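# Lift the scoop by its handle using the nearer arm

## Task

Finish with the scoop raised well clear of the table and motionless, gripped by its handle in the gripper of the arm whose base was closer to the scoop when the scene began. The two fingers must clamp the handle crosswise and firmly, with the handle near the centre of the pads' width, the space between the pads filled mostly by handle, and the pad centres lying somewhere between the handle's two ends. The opening commanded for that gripper must be clearly smaller than the handle's thickness. No part of that arm other than its fingers may touch the scoop. Anything else that stays put at the end only because the robot is holding it does not count.

## Robot and tools

ROBOT. Two six-joint arms, left_arm and right_arm, each ending in a parallel two-finger gripper with a wrist camera. Base positions in the scene frame: left_arm at (+0.003, +0.314, +0.015) m, right_arm at (-0.006, -0.333, +0.014) m, both almost unrotated. Pick the arm by comparing each base with where the scoop sits at the start.

FRAME. One scene frame for all readings: origin at table-top height, midway between the arms, a few cm behind the near table edge; +x goes out across the table, +y toward left_arm, +z up. 'Left' and 'right' are arm names, not image sides. In the gripper's own axes, fingers point along +z and close along y. The reported hand point sits between the pads, roughly 1 cm short of the fingertips; at long reach it may be somewhat off.

execute_actions. Argument actions is a list holding at most one item. Empty list: nothing commanded, current state returned. An item with rows (1 to 15 rows) and optional steps (1 to 15, default 15) is a motion; each row lasts one control step of 1/30 s, and the final row is reused for remaining steps. An item with only steps (up to 300) is a wait, counted from the previous result; time spent composing a reply counts toward it. Optional pictures (true/false) controls whether camera images come back; default is yes. A rejected call moves nothing.

ROW LAYOUT. Every row is one flat list of 14 numbers covering both arms, even when one stays still: left_arm's waist, shoulder, elbow, wrist pitch, wrist yaw, wrist roll, gripper opening, then the same seven for right_arm. The six joint values are absolute target angles in radians, in the same form as the Joint positions line, not offsets. Stated ranges: waist -2.618 to 3.054, shoulder 0.000 to 3.142, elbow 0.000 to 3.142, wrist pitch -1.571 to 1.571, wrist yaw -1.571 to 1.571, wrist roll -2.094 to 2.094. Real limits may differ by up to 0.036 rad either way. A target more than 0.036 rad beyond a stated end, and farther out than the joint's last reading, gets the whole call refused. Targets past the real end are clipped there, and a 'joint sent to its limit' line may follow (possibly about an earlier motion); its absence proves nothing. The opening is an absolute value from -1 (closed) to +1 (fully open, about 0.094 m between pads).

MOTION LIMITS. Each joint's target is kept within a fixed lead of its measured angle per step: waist 0.202, shoulder 0.258, elbow 0.238, wrist pitch 0.573, wrist yaw and roll 0.522 rad. If a step's targets would shift the hand over 70 mm from where it is measured, all that arm's targets are pulled back proportionally. Large moves therefore need several calls. Between calls the arms keep heading for the last row sent, the simulation runs on while you think, and they stop pursuing it once everything is nearly still or a step is HELD; a fresh motion is then needed to push further. Fingers already moving keep moving.

RESULT LINES. The state line gives, per arm, end_effector_position (m) and end_effector_quat_wxyz. Joint positions and Joint velocities list each arm's six joints (rad, rad/s) plus pad gap (m, m/s). grip_measured reports finger opening on the command scale; each gripper may be off by about 1 mm of opening. 'joint command not followed' means a clearance check altered or blocked joint targets on some steps; the rest of the row still ran. HELD marks steps where your row was partly or wholly not sent. MOTOR HOT appears from 75 C; OVER-TEMPERATURE FAULT reports a stop (90 C pauses that arm 10 s; 100 C makes the arm go limp and fall). Holding loads, even while you think, warms motors, so don't linger under load.

GRIPPING. Away from the ends of the scale, fingers go to where grip_measured would equal your number. To hold, keep commanding about 0.03 below grip_measured; smaller gaps grip more gently. Each pad pushes up to roughly 50 to 62 N, less on very thin parts, with a brief spike on first contact.

CAMERAS AND TOOLS.

AVOID. Dropping, slipping or slamming the scoop; knocking anything off the table; hard pushes; letting the arms strike or press each other; bumping the bar and plate behind the bases (up to 3 cm above the table, no warning). Expect occasional brief tugs on held parts or pushes on loose ones, so grip securely.

Each tool is called after "Call:" as a command line: name --argument value for each argument, lists and objects as JSON in quotes; but a table of rows of numbers goes row by row, as --pt "numbers of a row", without its own name.

## Session

Call:
execute_actions --actions '[]'

Scene clock: 0.00 s of 4200.00 s.
left_arm: end_effector_position=(+0.5088, -0.1580, +0.1597) grip_measured=+1.000 end_effector_quat_wxyz=(+0.445, +0.783, +0.357, +0.248) | right_arm: end_effector_position=(+0.3839, -0.3020, +0.1133) grip_measured=+1.000 end_effector_quat_wxyz=(+0.083, +0.380, +0.675, +0.628)
Joint positions: left_arm=[-0.819  2.397  2.087 -0.159 -0.153  1.592  0.094] | right_arm=[-0.333  1.798  0.686  0.533 -1.247  1.369  0.094]
Joint velocities: left_arm=[ 0.002 -0.012 -0.012 -0.022 -0.037  0.051  0.   ] | right_arm=[ 0.007  0.012 -0.022 -0.051  0.007 -0.007  0.   ]

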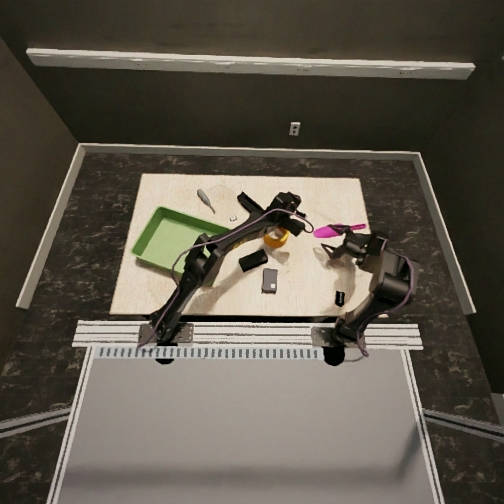

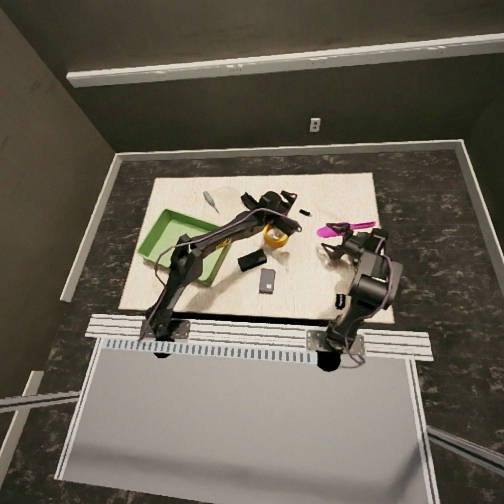

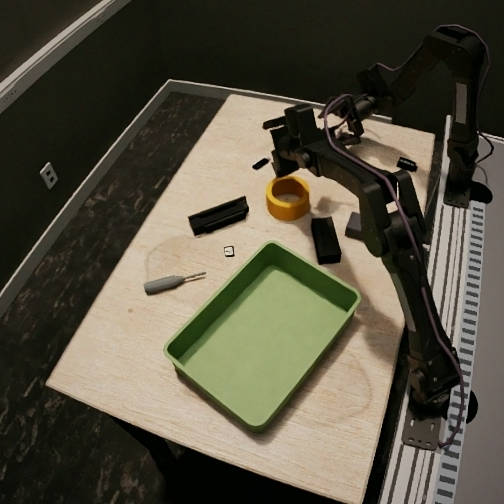

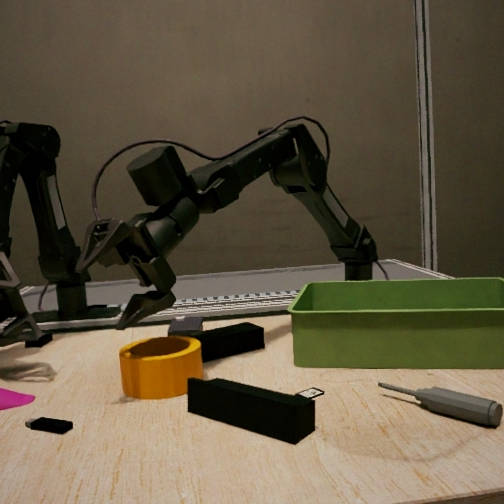

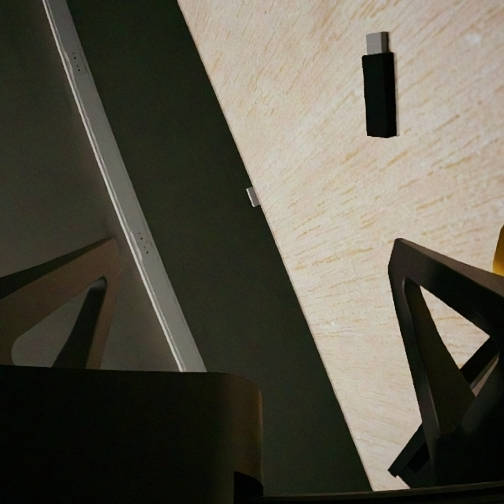

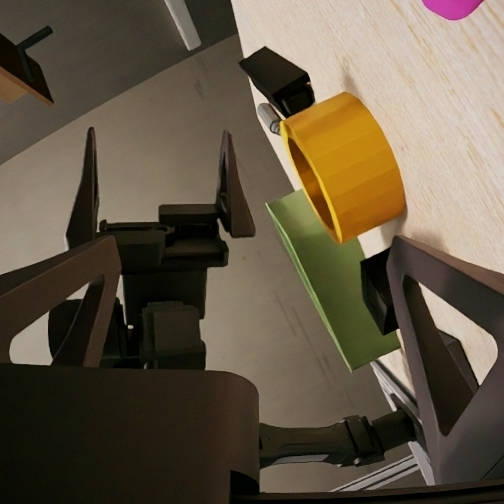

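Call:
execute_actions --actions '[{"rows":[[-0.3,2.1,2.087,-0.159,-0.153,1.592,1,-0.3,1.7,1.5,-0.5,-0.6,1.2,1]]}]' --pictures false

Call:
execute_actions --actions '[{"rows":[[-0.3,2.1,2.087,-0.159,-0.153,1.592,1,-0.236,2.155,1.98,-1.025,0,1.09,1]]}]' --pictures false

Call:
execute_actions --actions '[{"steps":40}]'

Scene clock: 9.20 s of 4200.00 s.
left_arm: end_effector_position=(+0.6152, +0.0304, +0.2743) grip_measured=+1.000 end_effector_quat_wxyz=(+0.459, +0.677, +0.455, +0.352) | right_arm: end_effector_position=(+0.4925, -0.3964, +0.2756) grip_measured=+1.000 end_effector_quat_wxyz=(+0.286, +0.491, +0.702, +0.429)
Joint positions: left_arm=[-0.5    2.207  2.077 -0.171 -0.147  1.592  0.094] | right_arm=[-0.306  1.682  1.498 -0.387 -0.632  1.218  0.094]
Joint velocities: left_arm=[ 0.906 -0.295  0.012  0.037 -0.051  0.051  0.   ] | right_arm=[ 0.012 -0.125  0.012 -0.271  0.095  0.022  0.   ]
Steps of this call (steps 1 to 90: nothing new was sent; then 5.70 s passed at rest; steps 91 to 105: all 15 steps of this action). Readings (joint positions):
91: left_arm=[-0.814 2.392 2.086 -0.161 -0.151 1.592] | right_arm=[-0.328 1.786 0.719 0.434 -1.178 1.345]
92: left_arm=[-0.808 2.385 2.081 -0.165 -0.148 1.592] | right_arm=[-0.319 1.778 0.778 0.301 -1.074 1.321]
94: left_arm=[-0.782 2.364 2.077 -0.171 -0.147 1.592] | right_arm=[-0.308 1.760 0.927 0.073 -0.900 1.284]
98: left_arm=[-0.700 2.305 2.077 -0.171 -0.147 1.592] | right_arm=[-0.306 1.737 1.242 -0.262 -0.719 1.244]
105: the state above

Scene clock: 9.70 s of 4200.00 s.
left_arm: end_effector_position=(+0.6481, +0.1686, +0.3268) grip_measured=+1.000 end_effector_quat_wxyz=(+0.441, +0.603, +0.512, +0.424) | right_arm: end_effector_position=(+0.4883, -0.4653, +0.0900) grip_measured=+1.000 end_effector_quat_wxyz=(+0.130, +0.629, +0.763, +0.074)
Joint positions: left_arm=[-0.29   2.126  2.077 -0.168 -0.162  1.592  0.094] | right_arm=[-0.24   2.201  1.946 -0.982 -0.046  1.106  0.094]
Joint velocities: left_arm=[-0.198 -0.007 -0.002 -0.022  0.007 -0.051  0.   ] | right_arm=[-0.002 -0.212 -0.002 -0.212  0.154 -0.051  0.   ]
Steps of this call (steps 1 to 15: all 15 steps of this action). Readings (joint positions):
1: left_arm=[-0.466 2.198 2.077 -0.171 -0.147 1.592] | right_arm=[-0.300 1.700 1.533 -0.455 -0.581 1.206]
2: left_arm=[-0.432 2.189 2.077 -0.171 -0.147 1.592] | right_arm=[-0.290 1.742 1.597 -0.533 -0.511 1.193]
4: left_arm=[-0.363 2.173 2.077 -0.171 -0.148 1.592] | right_arm=[-0.267 1.862 1.740 -0.663 -0.367 1.167]
8: left_arm=[-0.266 2.140 2.077 -0.171 -0.162 1.592] | right_arm=[-0.242 2.112 1.943 -0.816 -0.166 1.128]
15: the state above

Scene clock: 11.03 s of 4200.00 s.
left_arm: end_effector_position=(+0.6463, +0.1602, +0.3268) grip_measured=+1.000 end_effector_quat_wxyz=(+0.445, +0.607, +0.507, +0.420) | right_arm: end_effector_position=(+0.4831, -0.4692, +0.1044) grip_measured=+1.000 end_effector_quat_wxyz=(+0.141, +0.627, +0.763, +0.063)
Joint positions: left_arm=[-0.302  2.126  2.077 -0.168 -0.157  1.592  0.094] | right_arm=[-0.24   2.168  1.946 -1.004 -0.016  1.099  0.094]
Joint velocities: left_arm=[-0.002 -0.007 -0.002 -0.037 -0.037  0.007  0.   ] | right_arm=[-0.007 -0.017  0.002  0.125 -0.037  0.066  0.   ]
Steps of this call (steps 1 to 30: the robot went on to your last target; steps 31 to 40: nothing new was sent). Readings (joint positions):
1: left_arm=[-0.295 2.126 2.077 -0.168 -0.161 1.592] | right_arm=[-0.240 2.194 1.946 -0.988 -0.040 1.105]
2: left_arm=[-0.299 2.126 2.077 -0.168 -0.159 1.592] | right_arm=[-0.240 2.187 1.946 -0.991 -0.035 1.104]
4: left_arm=[-0.302 2.126 2.077 -0.168 -0.157 1.592] | right_arm=[-0.240 2.174 1.946 -0.995 -0.028 1.102]
8: left_arm=[-0.302 2.126 2.077 -0.168 -0.157 1.592] | right_arm=[-0.240 2.168 1.946 -0.998 -0.020 1.100]
40: the state above
All arms were judged still, so your last target was given up. Only a new action makes them travel on or press farther. Fingers that are still opening or closing keep moving.
camera_calibration (this result's frames):
cam_left_wrist: T_world_to_cam=[[-0.236823, 0.0802691, -0.968231, 0.461327], [-0.445244, 0.876802, 0.181593, 0.0959195], [0.863524, 0.474104, -0.171907, -0.451965], [0, 0, 0, 1]] pos_world=[0.542242, 0.0931457, 0.351557]
cam_right_wrist: T_world_to_cam=[[-0.93592, -0.208818, -0.283634, 0.3802], [-0.322025, 0.833514, 0.448948, 0.500546], [0.142665, 0.511517, -0.847347, 0.386196], [0, 0, 0, 1]] pos_world=[0.461929, -0.535365, 0.210361]

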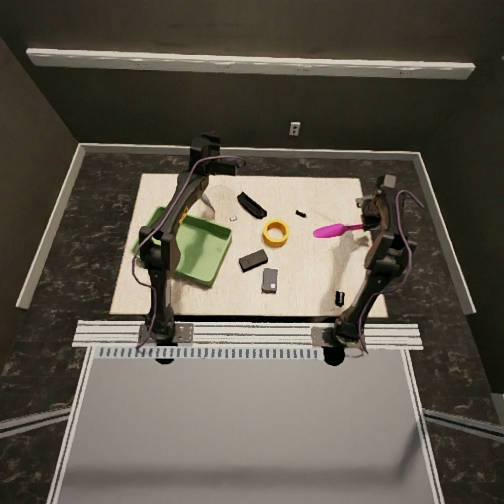

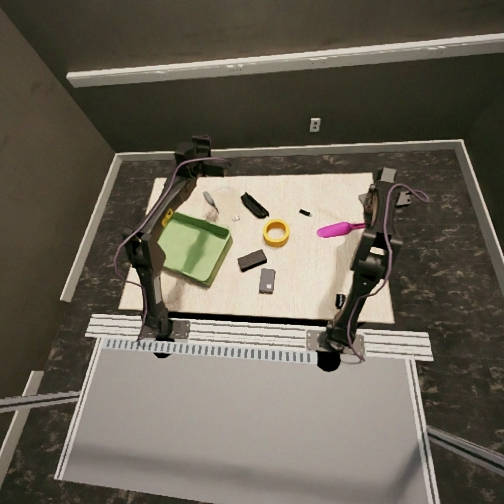

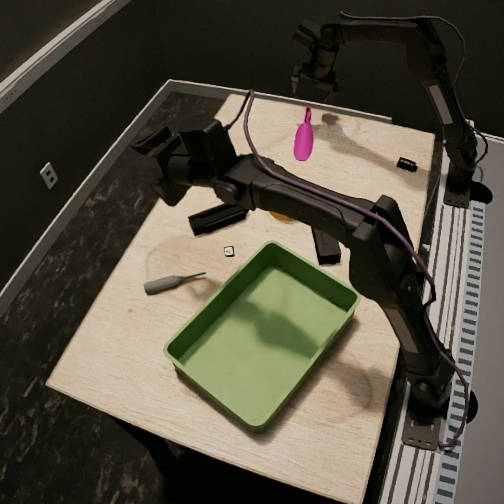

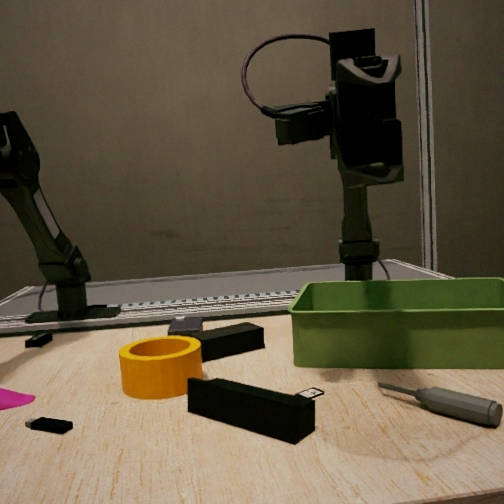

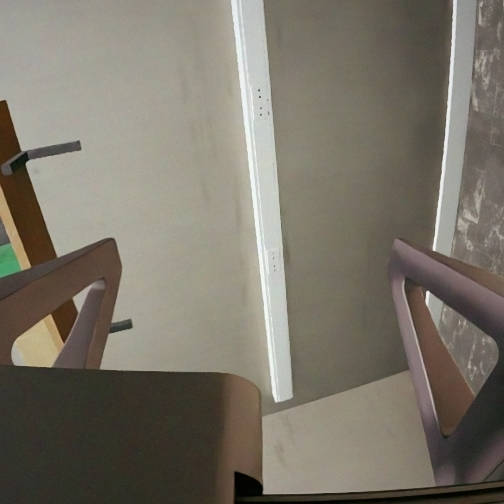

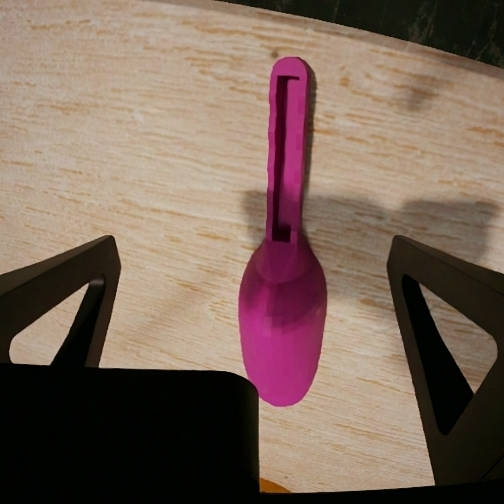

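Call:
execute_actions --actions '[{"rows":[[-0.3,2.1,2.087,-0.159,-0.153,1.592,1,-0.255,2.22,2.02,-1.0,0,1.12,0.2],[-0.3,2.1,2.087,-0.159,-0.153,1.592,1,-0.255,2.22,2.02,-1.0,0,1.12,0.2],[-0.3,2.1,2.087,-0.159,-0.153,1.592,1,-0.255,2.27,2.04,-1.0,0,1.12,0.2],[-0.3,2.1,2.087,-0.159,-0.153,1.592,1,-0.255,2.27,2.04,-1.0,0,1.12,0.2],[-0.3,2.1,2.087,-0.159,-0.153,1.592,1,-0.255,2.27,2.04,-1.0,0,1.12,0.2],[-0.3,2.1,2.087,-0.159,-0.153,1.592,1,-0.255,2.34,2.06,-0.98,0,1.12,0.2]]}]' --pictures false

Call:
execute_actions --actions '[{"steps":15}]'

Scene clock: 17.13 s of 4200.00 s.
left_arm: end_effector_position=(+0.6463, +0.1602, +0.3268) grip_measured=+1.000 end_effector_quat_wxyz=(+0.445, +0.607, +0.507, +0.420) | right_arm: end_effector_position=(+0.5000, -0.4752, +0.0385) grip_measured=+0.202 end_effector_quat_wxyz=(+0.105, +0.638, +0.762, +0.048)
Joint positions: left_arm=[-0.302  2.126  2.077 -0.168 -0.157  1.592  0.094] | right_arm=[-0.24   2.363  2.036 -0.977 -0.015  1.115  0.056]
Joint velocities: left_arm=[ 0.007 -0.012 -0.002  0.066 -0.11   0.007  0.   ] | right_arm=[-0.007 -0.042 -0.017  0.037  0.007 -0.007 -0.001]
Steps of this call (steps 1 to 90: nothing new was sent; then 2.60 s passed at rest; steps 91 to 105: all 15 steps of this action). Readings (joint positions):
91: left_arm=[-0.302 2.126 2.077 -0.168 -0.157 1.592] | right_arm=[-0.240 2.174 1.955 -1.008 -0.016 1.102]
92: left_arm=[-0.302 2.126 2.077 -0.168 -0.157 1.592] | right_arm=[-0.240 2.185 1.972 -1.008 -0.016 1.105]
94: left_arm=[-0.302 2.126 2.077 -0.168 -0.157 1.592] | right_arm=[-0.240 2.217 2.006 -1.000 -0.015 1.109]
98: left_arm=[-0.302 2.126 2.077 -0.168 -0.157 1.592] | right_arm=[-0.240 2.297 2.036 -0.980 -0.015 1.113]
105: the state above

Scene clock: 17.63 s of 4200.00 s.
left_arm: end_effector_position=(+0.6463, +0.1602, +0.3268) grip_measured=+1.000 end_effector_quat_wxyz=(+0.445, +0.607, +0.507, +0.420) | right_arm: end_effector_position=(+0.5005, -0.4753, +0.0410) grip_measured=+0.202 end_effector_quat_wxyz=(+0.108, +0.638, +0.761, +0.049)
Joint positions: left_arm=[-0.302  2.126  2.077 -0.168 -0.157  1.592  0.094] | right_arm=[-0.24   2.358  2.036 -0.976 -0.015  1.115  0.056]
Joint velocities: left_arm=[ 0.012  0.002 -0.002  0.022  0.007  0.007  0.   ] | right_arm=[ 0.002  0.012 -0.012 -0.022 -0.051 -0.022 -0.001]
Steps of this call (steps 1 to 15: the robot went on to your last target). Readings (joint positions):
1: left_arm=[-0.302 2.126 2.077 -0.168 -0.157 1.592] | right_arm=[-0.240 2.361 2.036 -0.976 -0.015 1.115]
2: left_arm=[-0.302 2.126 2.077 -0.168 -0.157 1.592] | right_arm=[-0.240 2.360 2.036 -0.976 -0.015 1.115]
4: left_arm=[-0.302 2.126 2.077 -0.168 -0.157 1.592] | right_arm=[-0.240 2.358 2.036 -0.976 -0.015 1.115]
8: left_arm=[-0.302 2.126 2.077 -0.168 -0.157 1.592] | right_arm=[-0.240 2.358 2.036 -0.976 -0.015 1.115]
15: the state above
All arms were judged still, so your last target was given up. Only a new action makes them travel on or press farther. Fingers that are still opening or closing keep moving.
camera_calibration (this result's frames):
cam_left_wrist: T_world_to_cam=[[-0.236823, 0.0802691, -0.968231, 0.461327], [-0.445244, 0.876802, 0.181593, 0.0959195], [0.863524, 0.474104, -0.171907, -0.451965], [0, 0, 0, 1]] pos_world=[0.542242, 0.0931457, 0.351557]
cam_right_wrist: T_world_to_cam=[[-0.956826, -0.186332, -0.223079, 0.395885], [-0.275251, 0.827447, 0.489458, 0.511682], [0.0933844, 0.529728, -0.843011, 0.366255], [0, 0, 0, 1]] pos_world=[0.485431, -0.543639, 0.146624]

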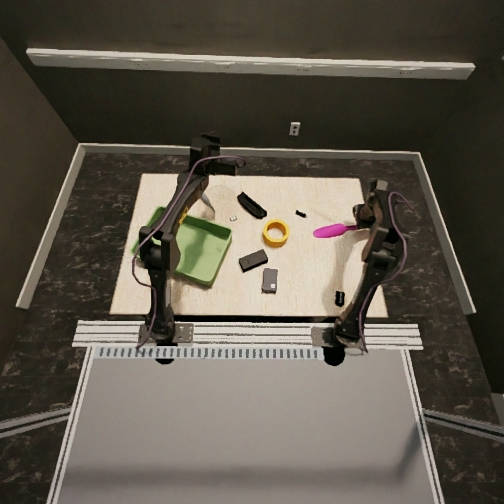

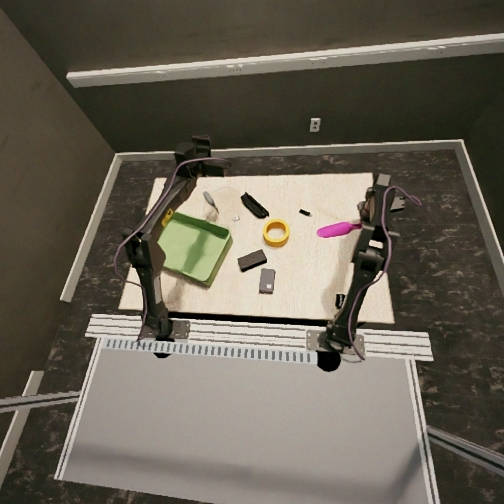

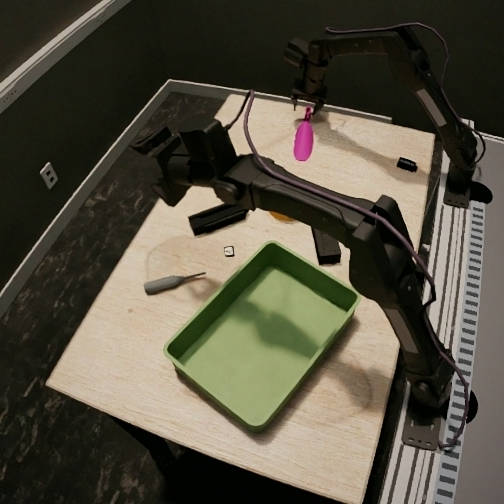

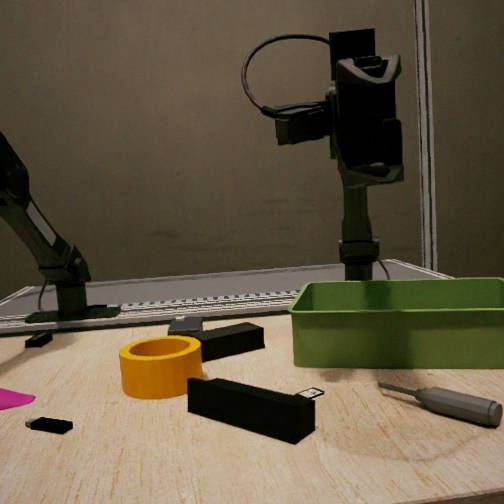

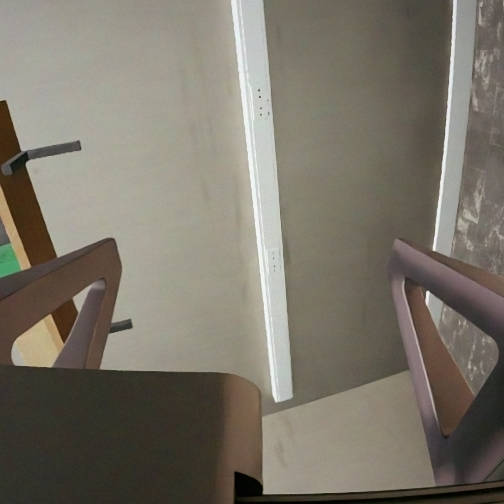

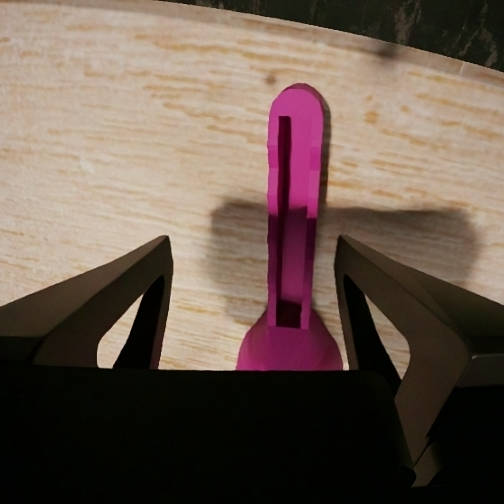

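Pull back slightly with the wrist first, then descend.

Call:
execute_actions --actions '[{"rows":[[-0.3,2.1,2.087,-0.159,-0.153,1.592,1,-0.275,2.34,2.06,-1.02,0,1.09,0.2],[-0.3,2.1,2.087,-0.159,-0.153,1.592,1,-0.275,2.34,2.06,-1.02,0,1.09,0.2],[-0.3,2.1,2.087,-0.159,-0.153,1.592,1,-0.275,2.34,2.06,-1.02,0,1.09,0.2],[-0.3,2.1,2.087,-0.159,-0.153,1.592,1,-0.275,2.36,2.06,-1.02,0,1.09,0.2],[-0.3,2.1,2.087,-0.159,-0.153,1.592,1,-0.275,2.36,2.06,-1.02,0,1.09,0.2],[-0.3,2.1,2.087,-0.159,-0.153,1.592,1,-0.275,2.385,2.06,-1.02,0,1.09,0.2]]}]'

Scene clock: 21.37 s of 4200.00 s.
left_arm: end_effector_position=(+0.6463, +0.1602, +0.3268) grip_measured=+1.000 end_effector_quat_wxyz=(+0.445, +0.607, +0.507, +0.420) | right_arm: end_effector_position=(+0.4887, -0.4874, +0.0275) grip_measured=+0.202 end_effector_quat_wxyz=(+0.088, +0.644, +0.759, +0.036)
Joint positions: left_arm=[-0.302  2.126  2.077 -0.168 -0.157  1.592  0.094] | right_arm=[-0.268  2.384  2.036 -0.999 -0.014  1.099  0.056]
Joint velocities: left_arm=[-0.002  0.002 -0.017  0.007  0.051  0.051  0.   ] | right_arm=[-0.007 -0.002 -0.002 -0.022 -0.007  0.007 -0.001]
Steps of this call (steps 1 to 90: nothing new was sent; then 0.23 s passed at rest; steps 91 to 105: all 15 steps of this action). Readings (joint positions):
91: left_arm=[-0.302 2.126 2.077 -0.168 -0.157 1.592] | right_arm=[-0.241 2.358 2.036 -0.978 -0.015 1.113]
92: left_arm=[-0.302 2.126 2.077 -0.168 -0.157 1.592] | right_arm=[-0.243 2.358 2.036 -0.981 -0.015 1.110]
94: left_arm=[-0.302 2.126 2.077 -0.168 -0.157 1.592] | right_arm=[-0.251 2.358 2.036 -0.988 -0.015 1.106]
98: left_arm=[-0.302 2.126 2.077 -0.168 -0.157 1.592] | right_arm=[-0.266 2.365 2.036 -0.993 -0.014 1.101]
105: the state above
camera_calibration (this result's frames):
cam_left_wrist: T_world_to_cam=[[-0.236823, 0.0802691, -0.968231, 0.461327], [-0.445244, 0.876802, 0.181593, 0.0959195], [0.863524, 0.474104, -0.171907, -0.451965], [0, 0, 0, 1]] pos_world=[0.542242, 0.0931457, 0.351557]
cam_right_wrist: T_world_to_cam=[[-0.968471, -0.172796, -0.17946, 0.390407], [-0.241632, 0.826894, 0.507799, 0.507883], [0.0606493, 0.535152, -0.842576, 0.38102], [0, 0, 0, 1]] pos_world=[0.47771, -0.556408, 0.133199]

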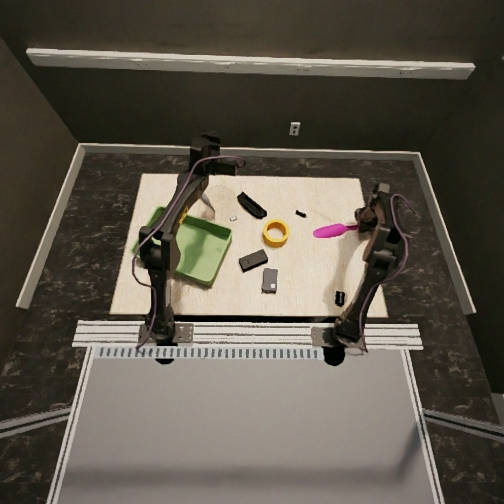

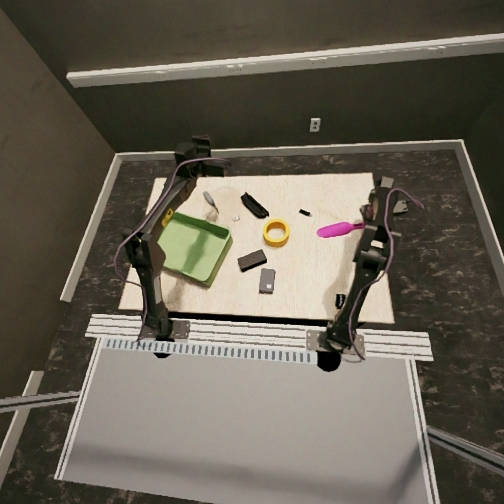

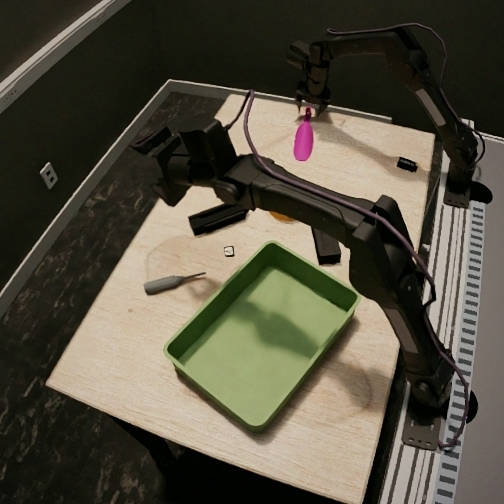

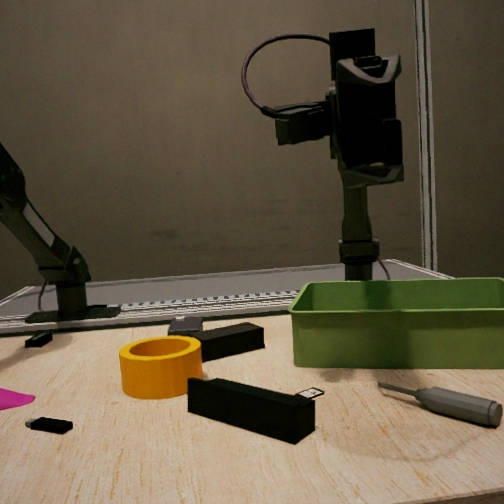

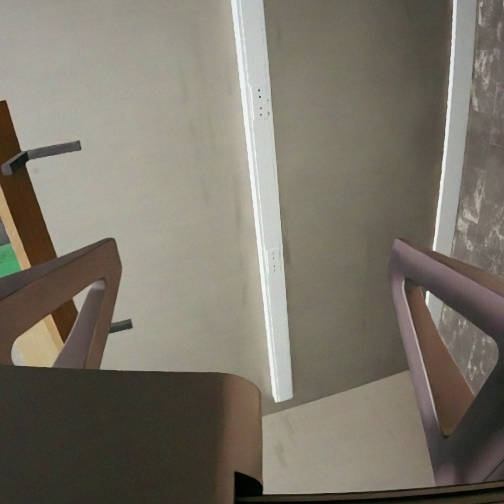

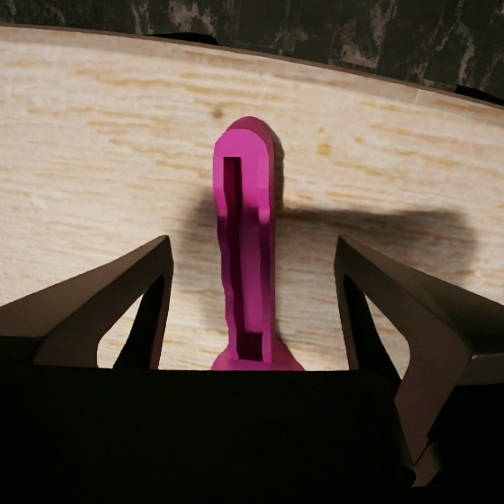

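Call:
execute_actions --actions '[{"rows":[[-0.3,2.1,2.087,-0.159,-0.153,1.592,1,-0.27,2.413,2.06,-0.975,0,1.05,0.0]]}]' --pictures false

Call:
execute_actions --actions '[{"rows":[[-0.3,2.1,2.087,-0.159,-0.153,1.592,1,-0.27,2.413,2.06,-0.975,0,1.05,-0.85]]}]' --pictures false

Call:
execute_actions --actions '[{"rows":[[-0.3,2.1,2.087,-0.159,-0.153,1.592,1,-0.27,2.35,2.06,-0.975,0,1.05,-0.85],[-0.3,2.1,2.087,-0.159,-0.153,1.592,1,-0.27,2.3,2.06,-0.975,0,1.05,-0.85],[-0.3,2.1,2.087,-0.159,-0.153,1.592,1,-0.27,2.25,2.06,-0.975,0,1.05,-0.85],[-0.3,2.1,2.087,-0.159,-0.153,1.592,1,-0.27,2.05,2.06,-0.975,0,1.05,-0.85]]}]' --pictures false

Call:
execute_actions --actions '[{"steps":25}]'

Scene clock: 31.23 s of 4200.00 s.
left_arm: end_effector_position=(+0.6463, +0.1602, +0.3268) grip_measured=+1.000 end_effector_quat_wxyz=(+0.445, +0.607, +0.507, +0.420) | right_arm: end_effector_position=(+0.4904, -0.4881, +0.0150) grip_measured=+0.002 end_effector_quat_wxyz=(+0.085, +0.629, +0.772, +0.033)
Joint positions: left_arm=[-0.302  2.126  2.077 -0.168 -0.157  1.592  0.094] | right_arm=[-0.268  2.411  2.036 -0.979 -0.014  1.059  0.047]
Joint velocities: left_arm=[-0.002 -0.007  0.007 -0.022 -0.081  0.007  0.   ] | right_arm=[ 0.007  0.017  0.007 -0.081 -0.022  0.022 -0.   ]
Steps of this call (steps 1 to 15: the robot went on to your last target; steps 16 to 90: nothing new was sent; then 6.37 s passed at rest; steps 91 to 105: all 15 steps of this action). Readings (joint positions):
91: left_arm=[-0.302 2.126 2.077 -0.168 -0.157 1.592] | right_arm=[-0.268 2.385 2.036 -0.998 -0.014 1.092]
92: left_arm=[-0.302 2.126 2.077 -0.168 -0.157 1.592] | right_arm=[-0.268 2.387 2.036 -0.993 -0.014 1.085]
94: left_arm=[-0.302 2.126 2.077 -0.168 -0.157 1.592] | right_arm=[-0.268 2.396 2.036 -0.986 -0.014 1.075]
98: left_arm=[-0.302 2.126 2.077 -0.168 -0.157 1.592] | right_arm=[-0.268 2.410 2.036 -0.983 -0.014 1.065]
105: the state above

Scene clock: 31.73 s of 4200.00 s.
left_arm: end_effector_position=(+0.6463, +0.1602, +0.3268) grip_measured=+1.000 end_effector_quat_wxyz=(+0.445, +0.607, +0.507, +0.420) | right_arm: end_effector_position=(+0.4909, -0.4883, +0.0151) grip_measured=-0.653 end_effector_quat_wxyz=(+0.086, +0.628, +0.773, +0.033)
Joint positions: left_arm=[-0.302  2.126  2.077 -0.168 -0.157  1.592  0.094] | right_arm=[-0.268  2.411  2.036 -0.976 -0.014  1.057  0.016]
Joint velocities: left_arm=[-0.012  0.002  0.012 -0.037 -0.022 -0.037  0.   ] | right_arm=[-0.002  0.007  0.002 -0.022 -0.022 -0.022  0.   ]
Steps of this call (steps 1 to 15: all 15 steps of this action). Readings (joint positions):
1: left_arm=[-0.302 2.126 2.077 -0.168 -0.157 1.592] | right_arm=[-0.268 2.411 2.036 -0.979 -0.014 1.059]
2: left_arm=[-0.302 2.126 2.077 -0.168 -0.157 1.592] | right_arm=[-0.268 2.411 2.036 -0.978 -0.014 1.059]
4: left_arm=[-0.302 2.126 2.077 -0.168 -0.157 1.592] | right_arm=[-0.268 2.411 2.036 -0.977 -0.014 1.058]
8: left_arm=[-0.302 2.126 2.077 -0.168 -0.157 1.592] | right_arm=[-0.268 2.411 2.036 -0.976 -0.014 1.057]
15: the state above

Scene clock: 32.23 s of 4200.00 s.
left_arm: end_effector_position=(+0.6463, +0.1602, +0.3268) grip_measured=+1.000 end_effector_quat_wxyz=(+0.445, +0.607, +0.507, +0.420) | right_arm: end_effector_position=(+0.5039, -0.4899, +0.2173) grip_measured=-0.652 end_effector_quat_wxyz=(+0.274, +0.601, +0.743, +0.106)
Joint positions: left_arm=[-0.302  2.126  2.077 -0.168 -0.157  1.592  0.094] | right_arm=[-0.268  2.028  2.053 -0.965 -0.011  1.057  0.016]
Joint velocities: left_arm=[ 0.007  0.007  0.007 -0.11  -0.007  0.007  0.   ] | right_arm=[ 0.012 -0.222  0.09   0.139  0.037  0.007 -0.001]
Steps of this call (steps 1 to 15: all 15 steps of this action). Readings (joint positions):
1: left_arm=[-0.302 2.126 2.077 -0.168 -0.157 1.592] | right_arm=[-0.268 2.406 2.036 -0.976 -0.014 1.057]
2: left_arm=[-0.302 2.126 2.077 -0.168 -0.157 1.592] | right_arm=[-0.268 2.397 2.036 -0.977 -0.014 1.057]
4: left_arm=[-0.302 2.126 2.077 -0.168 -0.157 1.592] | right_arm=[-0.268 2.362 2.036 -0.978 -0.013 1.057]
8: left_arm=[-0.302 2.126 2.077 -0.168 -0.157 1.592] | right_arm=[-0.268 2.231 2.036 -0.977 -0.013 1.057]
15: the state above

Scene clock: 33.07 s of 4200.00 s.
left_arm: end_effector_position=(+0.6463, +0.1602, +0.3268) grip_measured=+1.000 end_effector_quat_wxyz=(+0.445, +0.607, +0.507, +0.420) | right_arm: end_effector_position=(+0.5069, -0.4912, +0.2024) grip_measured=-0.652 end_effector_quat_wxyz=(+0.262, +0.603, +0.746, +0.101)
Joint positions: left_arm=[-0.302  2.126  2.077 -0.168 -0.157  1.592  0.094] | right_arm=[-0.268  2.059  2.055 -0.962 -0.011  1.057  0.016]
Joint velocities: left_arm=[-0.012  0.007  0.007 -0.051 -0.022 -0.007  0.   ] | right_arm=[ 0.012 -0.017 -0.012  0.066  0.051  0.022  0.   ]
Steps of this call (steps 1 to 25: the robot went on to your last target). Readings (joint positions):
1: left_arm=[-0.302 2.126 2.077 -0.168 -0.157 1.592] | right_arm=[-0.268 2.023 2.055 -0.962 -0.011 1.057]
2: left_arm=[-0.302 2.126 2.077 -0.168 -0.157 1.592] | right_arm=[-0.268 2.023 2.055 -0.960 -0.011 1.057]
4: left_arm=[-0.302 2.126 2.077 -0.168 -0.157 1.592] | right_arm=[-0.268 2.033 2.055 -0.961 -0.011 1.057]
8: left_arm=[-0.302 2.126 2.077 -0.168 -0.157 1.592] | right_arm=[-0.268 2.055 2.055 -0.962 -0.011 1.057]
25: the state above
camera_calibration (this result's frames):
cam_left_wrist: T_world_to_cam=[[-0.236823, 0.0802691, -0.968231, 0.461327], [-0.445244, 0.876802, 0.181593, 0.0959195], [0.863524, 0.474104, -0.171907, -0.451965], [0, 0, 0, 1]] pos_world=[0.542242, 0.0931457, 0.351557]
cam_right_wrist: T_world_to_cam=[[-0.840966, -0.256876, -0.476226, 0.392837], [-0.419696, 0.865173, 0.274465, 0.582879], [0.341514, 0.430686, -0.835391, 0.334132], [0, 0, 0, 1]] pos_world=[0.460884, -0.547286, 0.30623]

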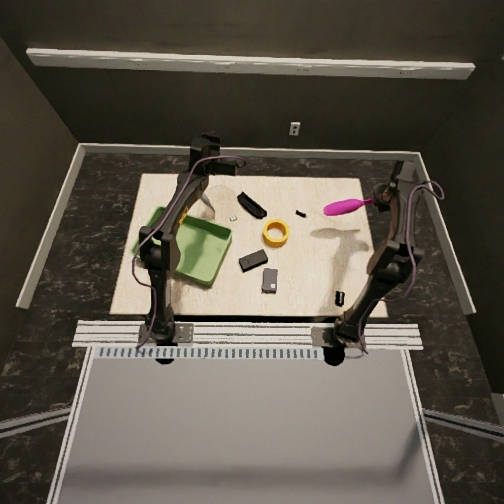

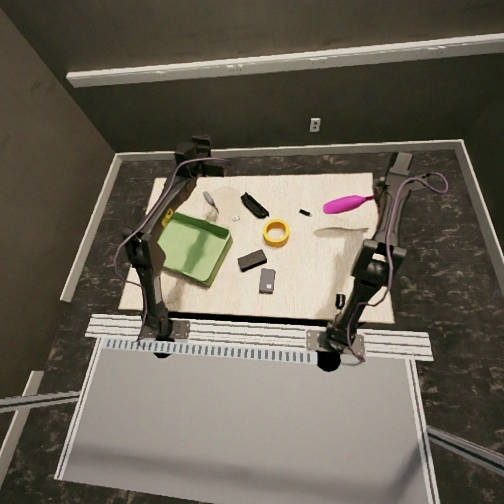

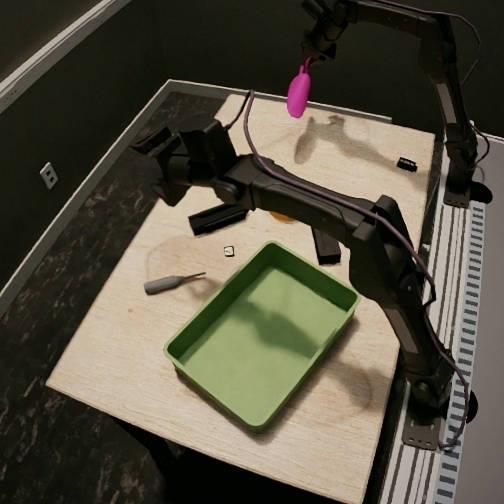

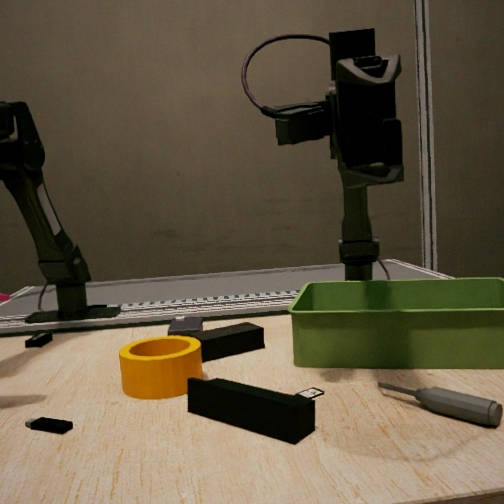

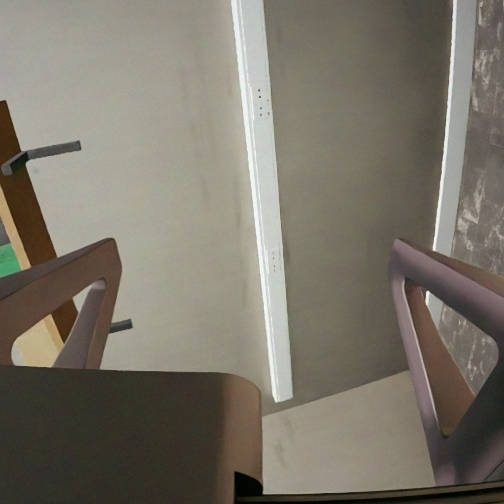

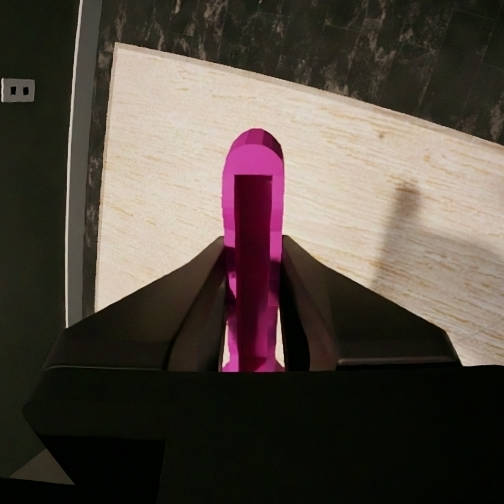

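Call:
finished_scene --scene 1

The scene is finished: the task was done.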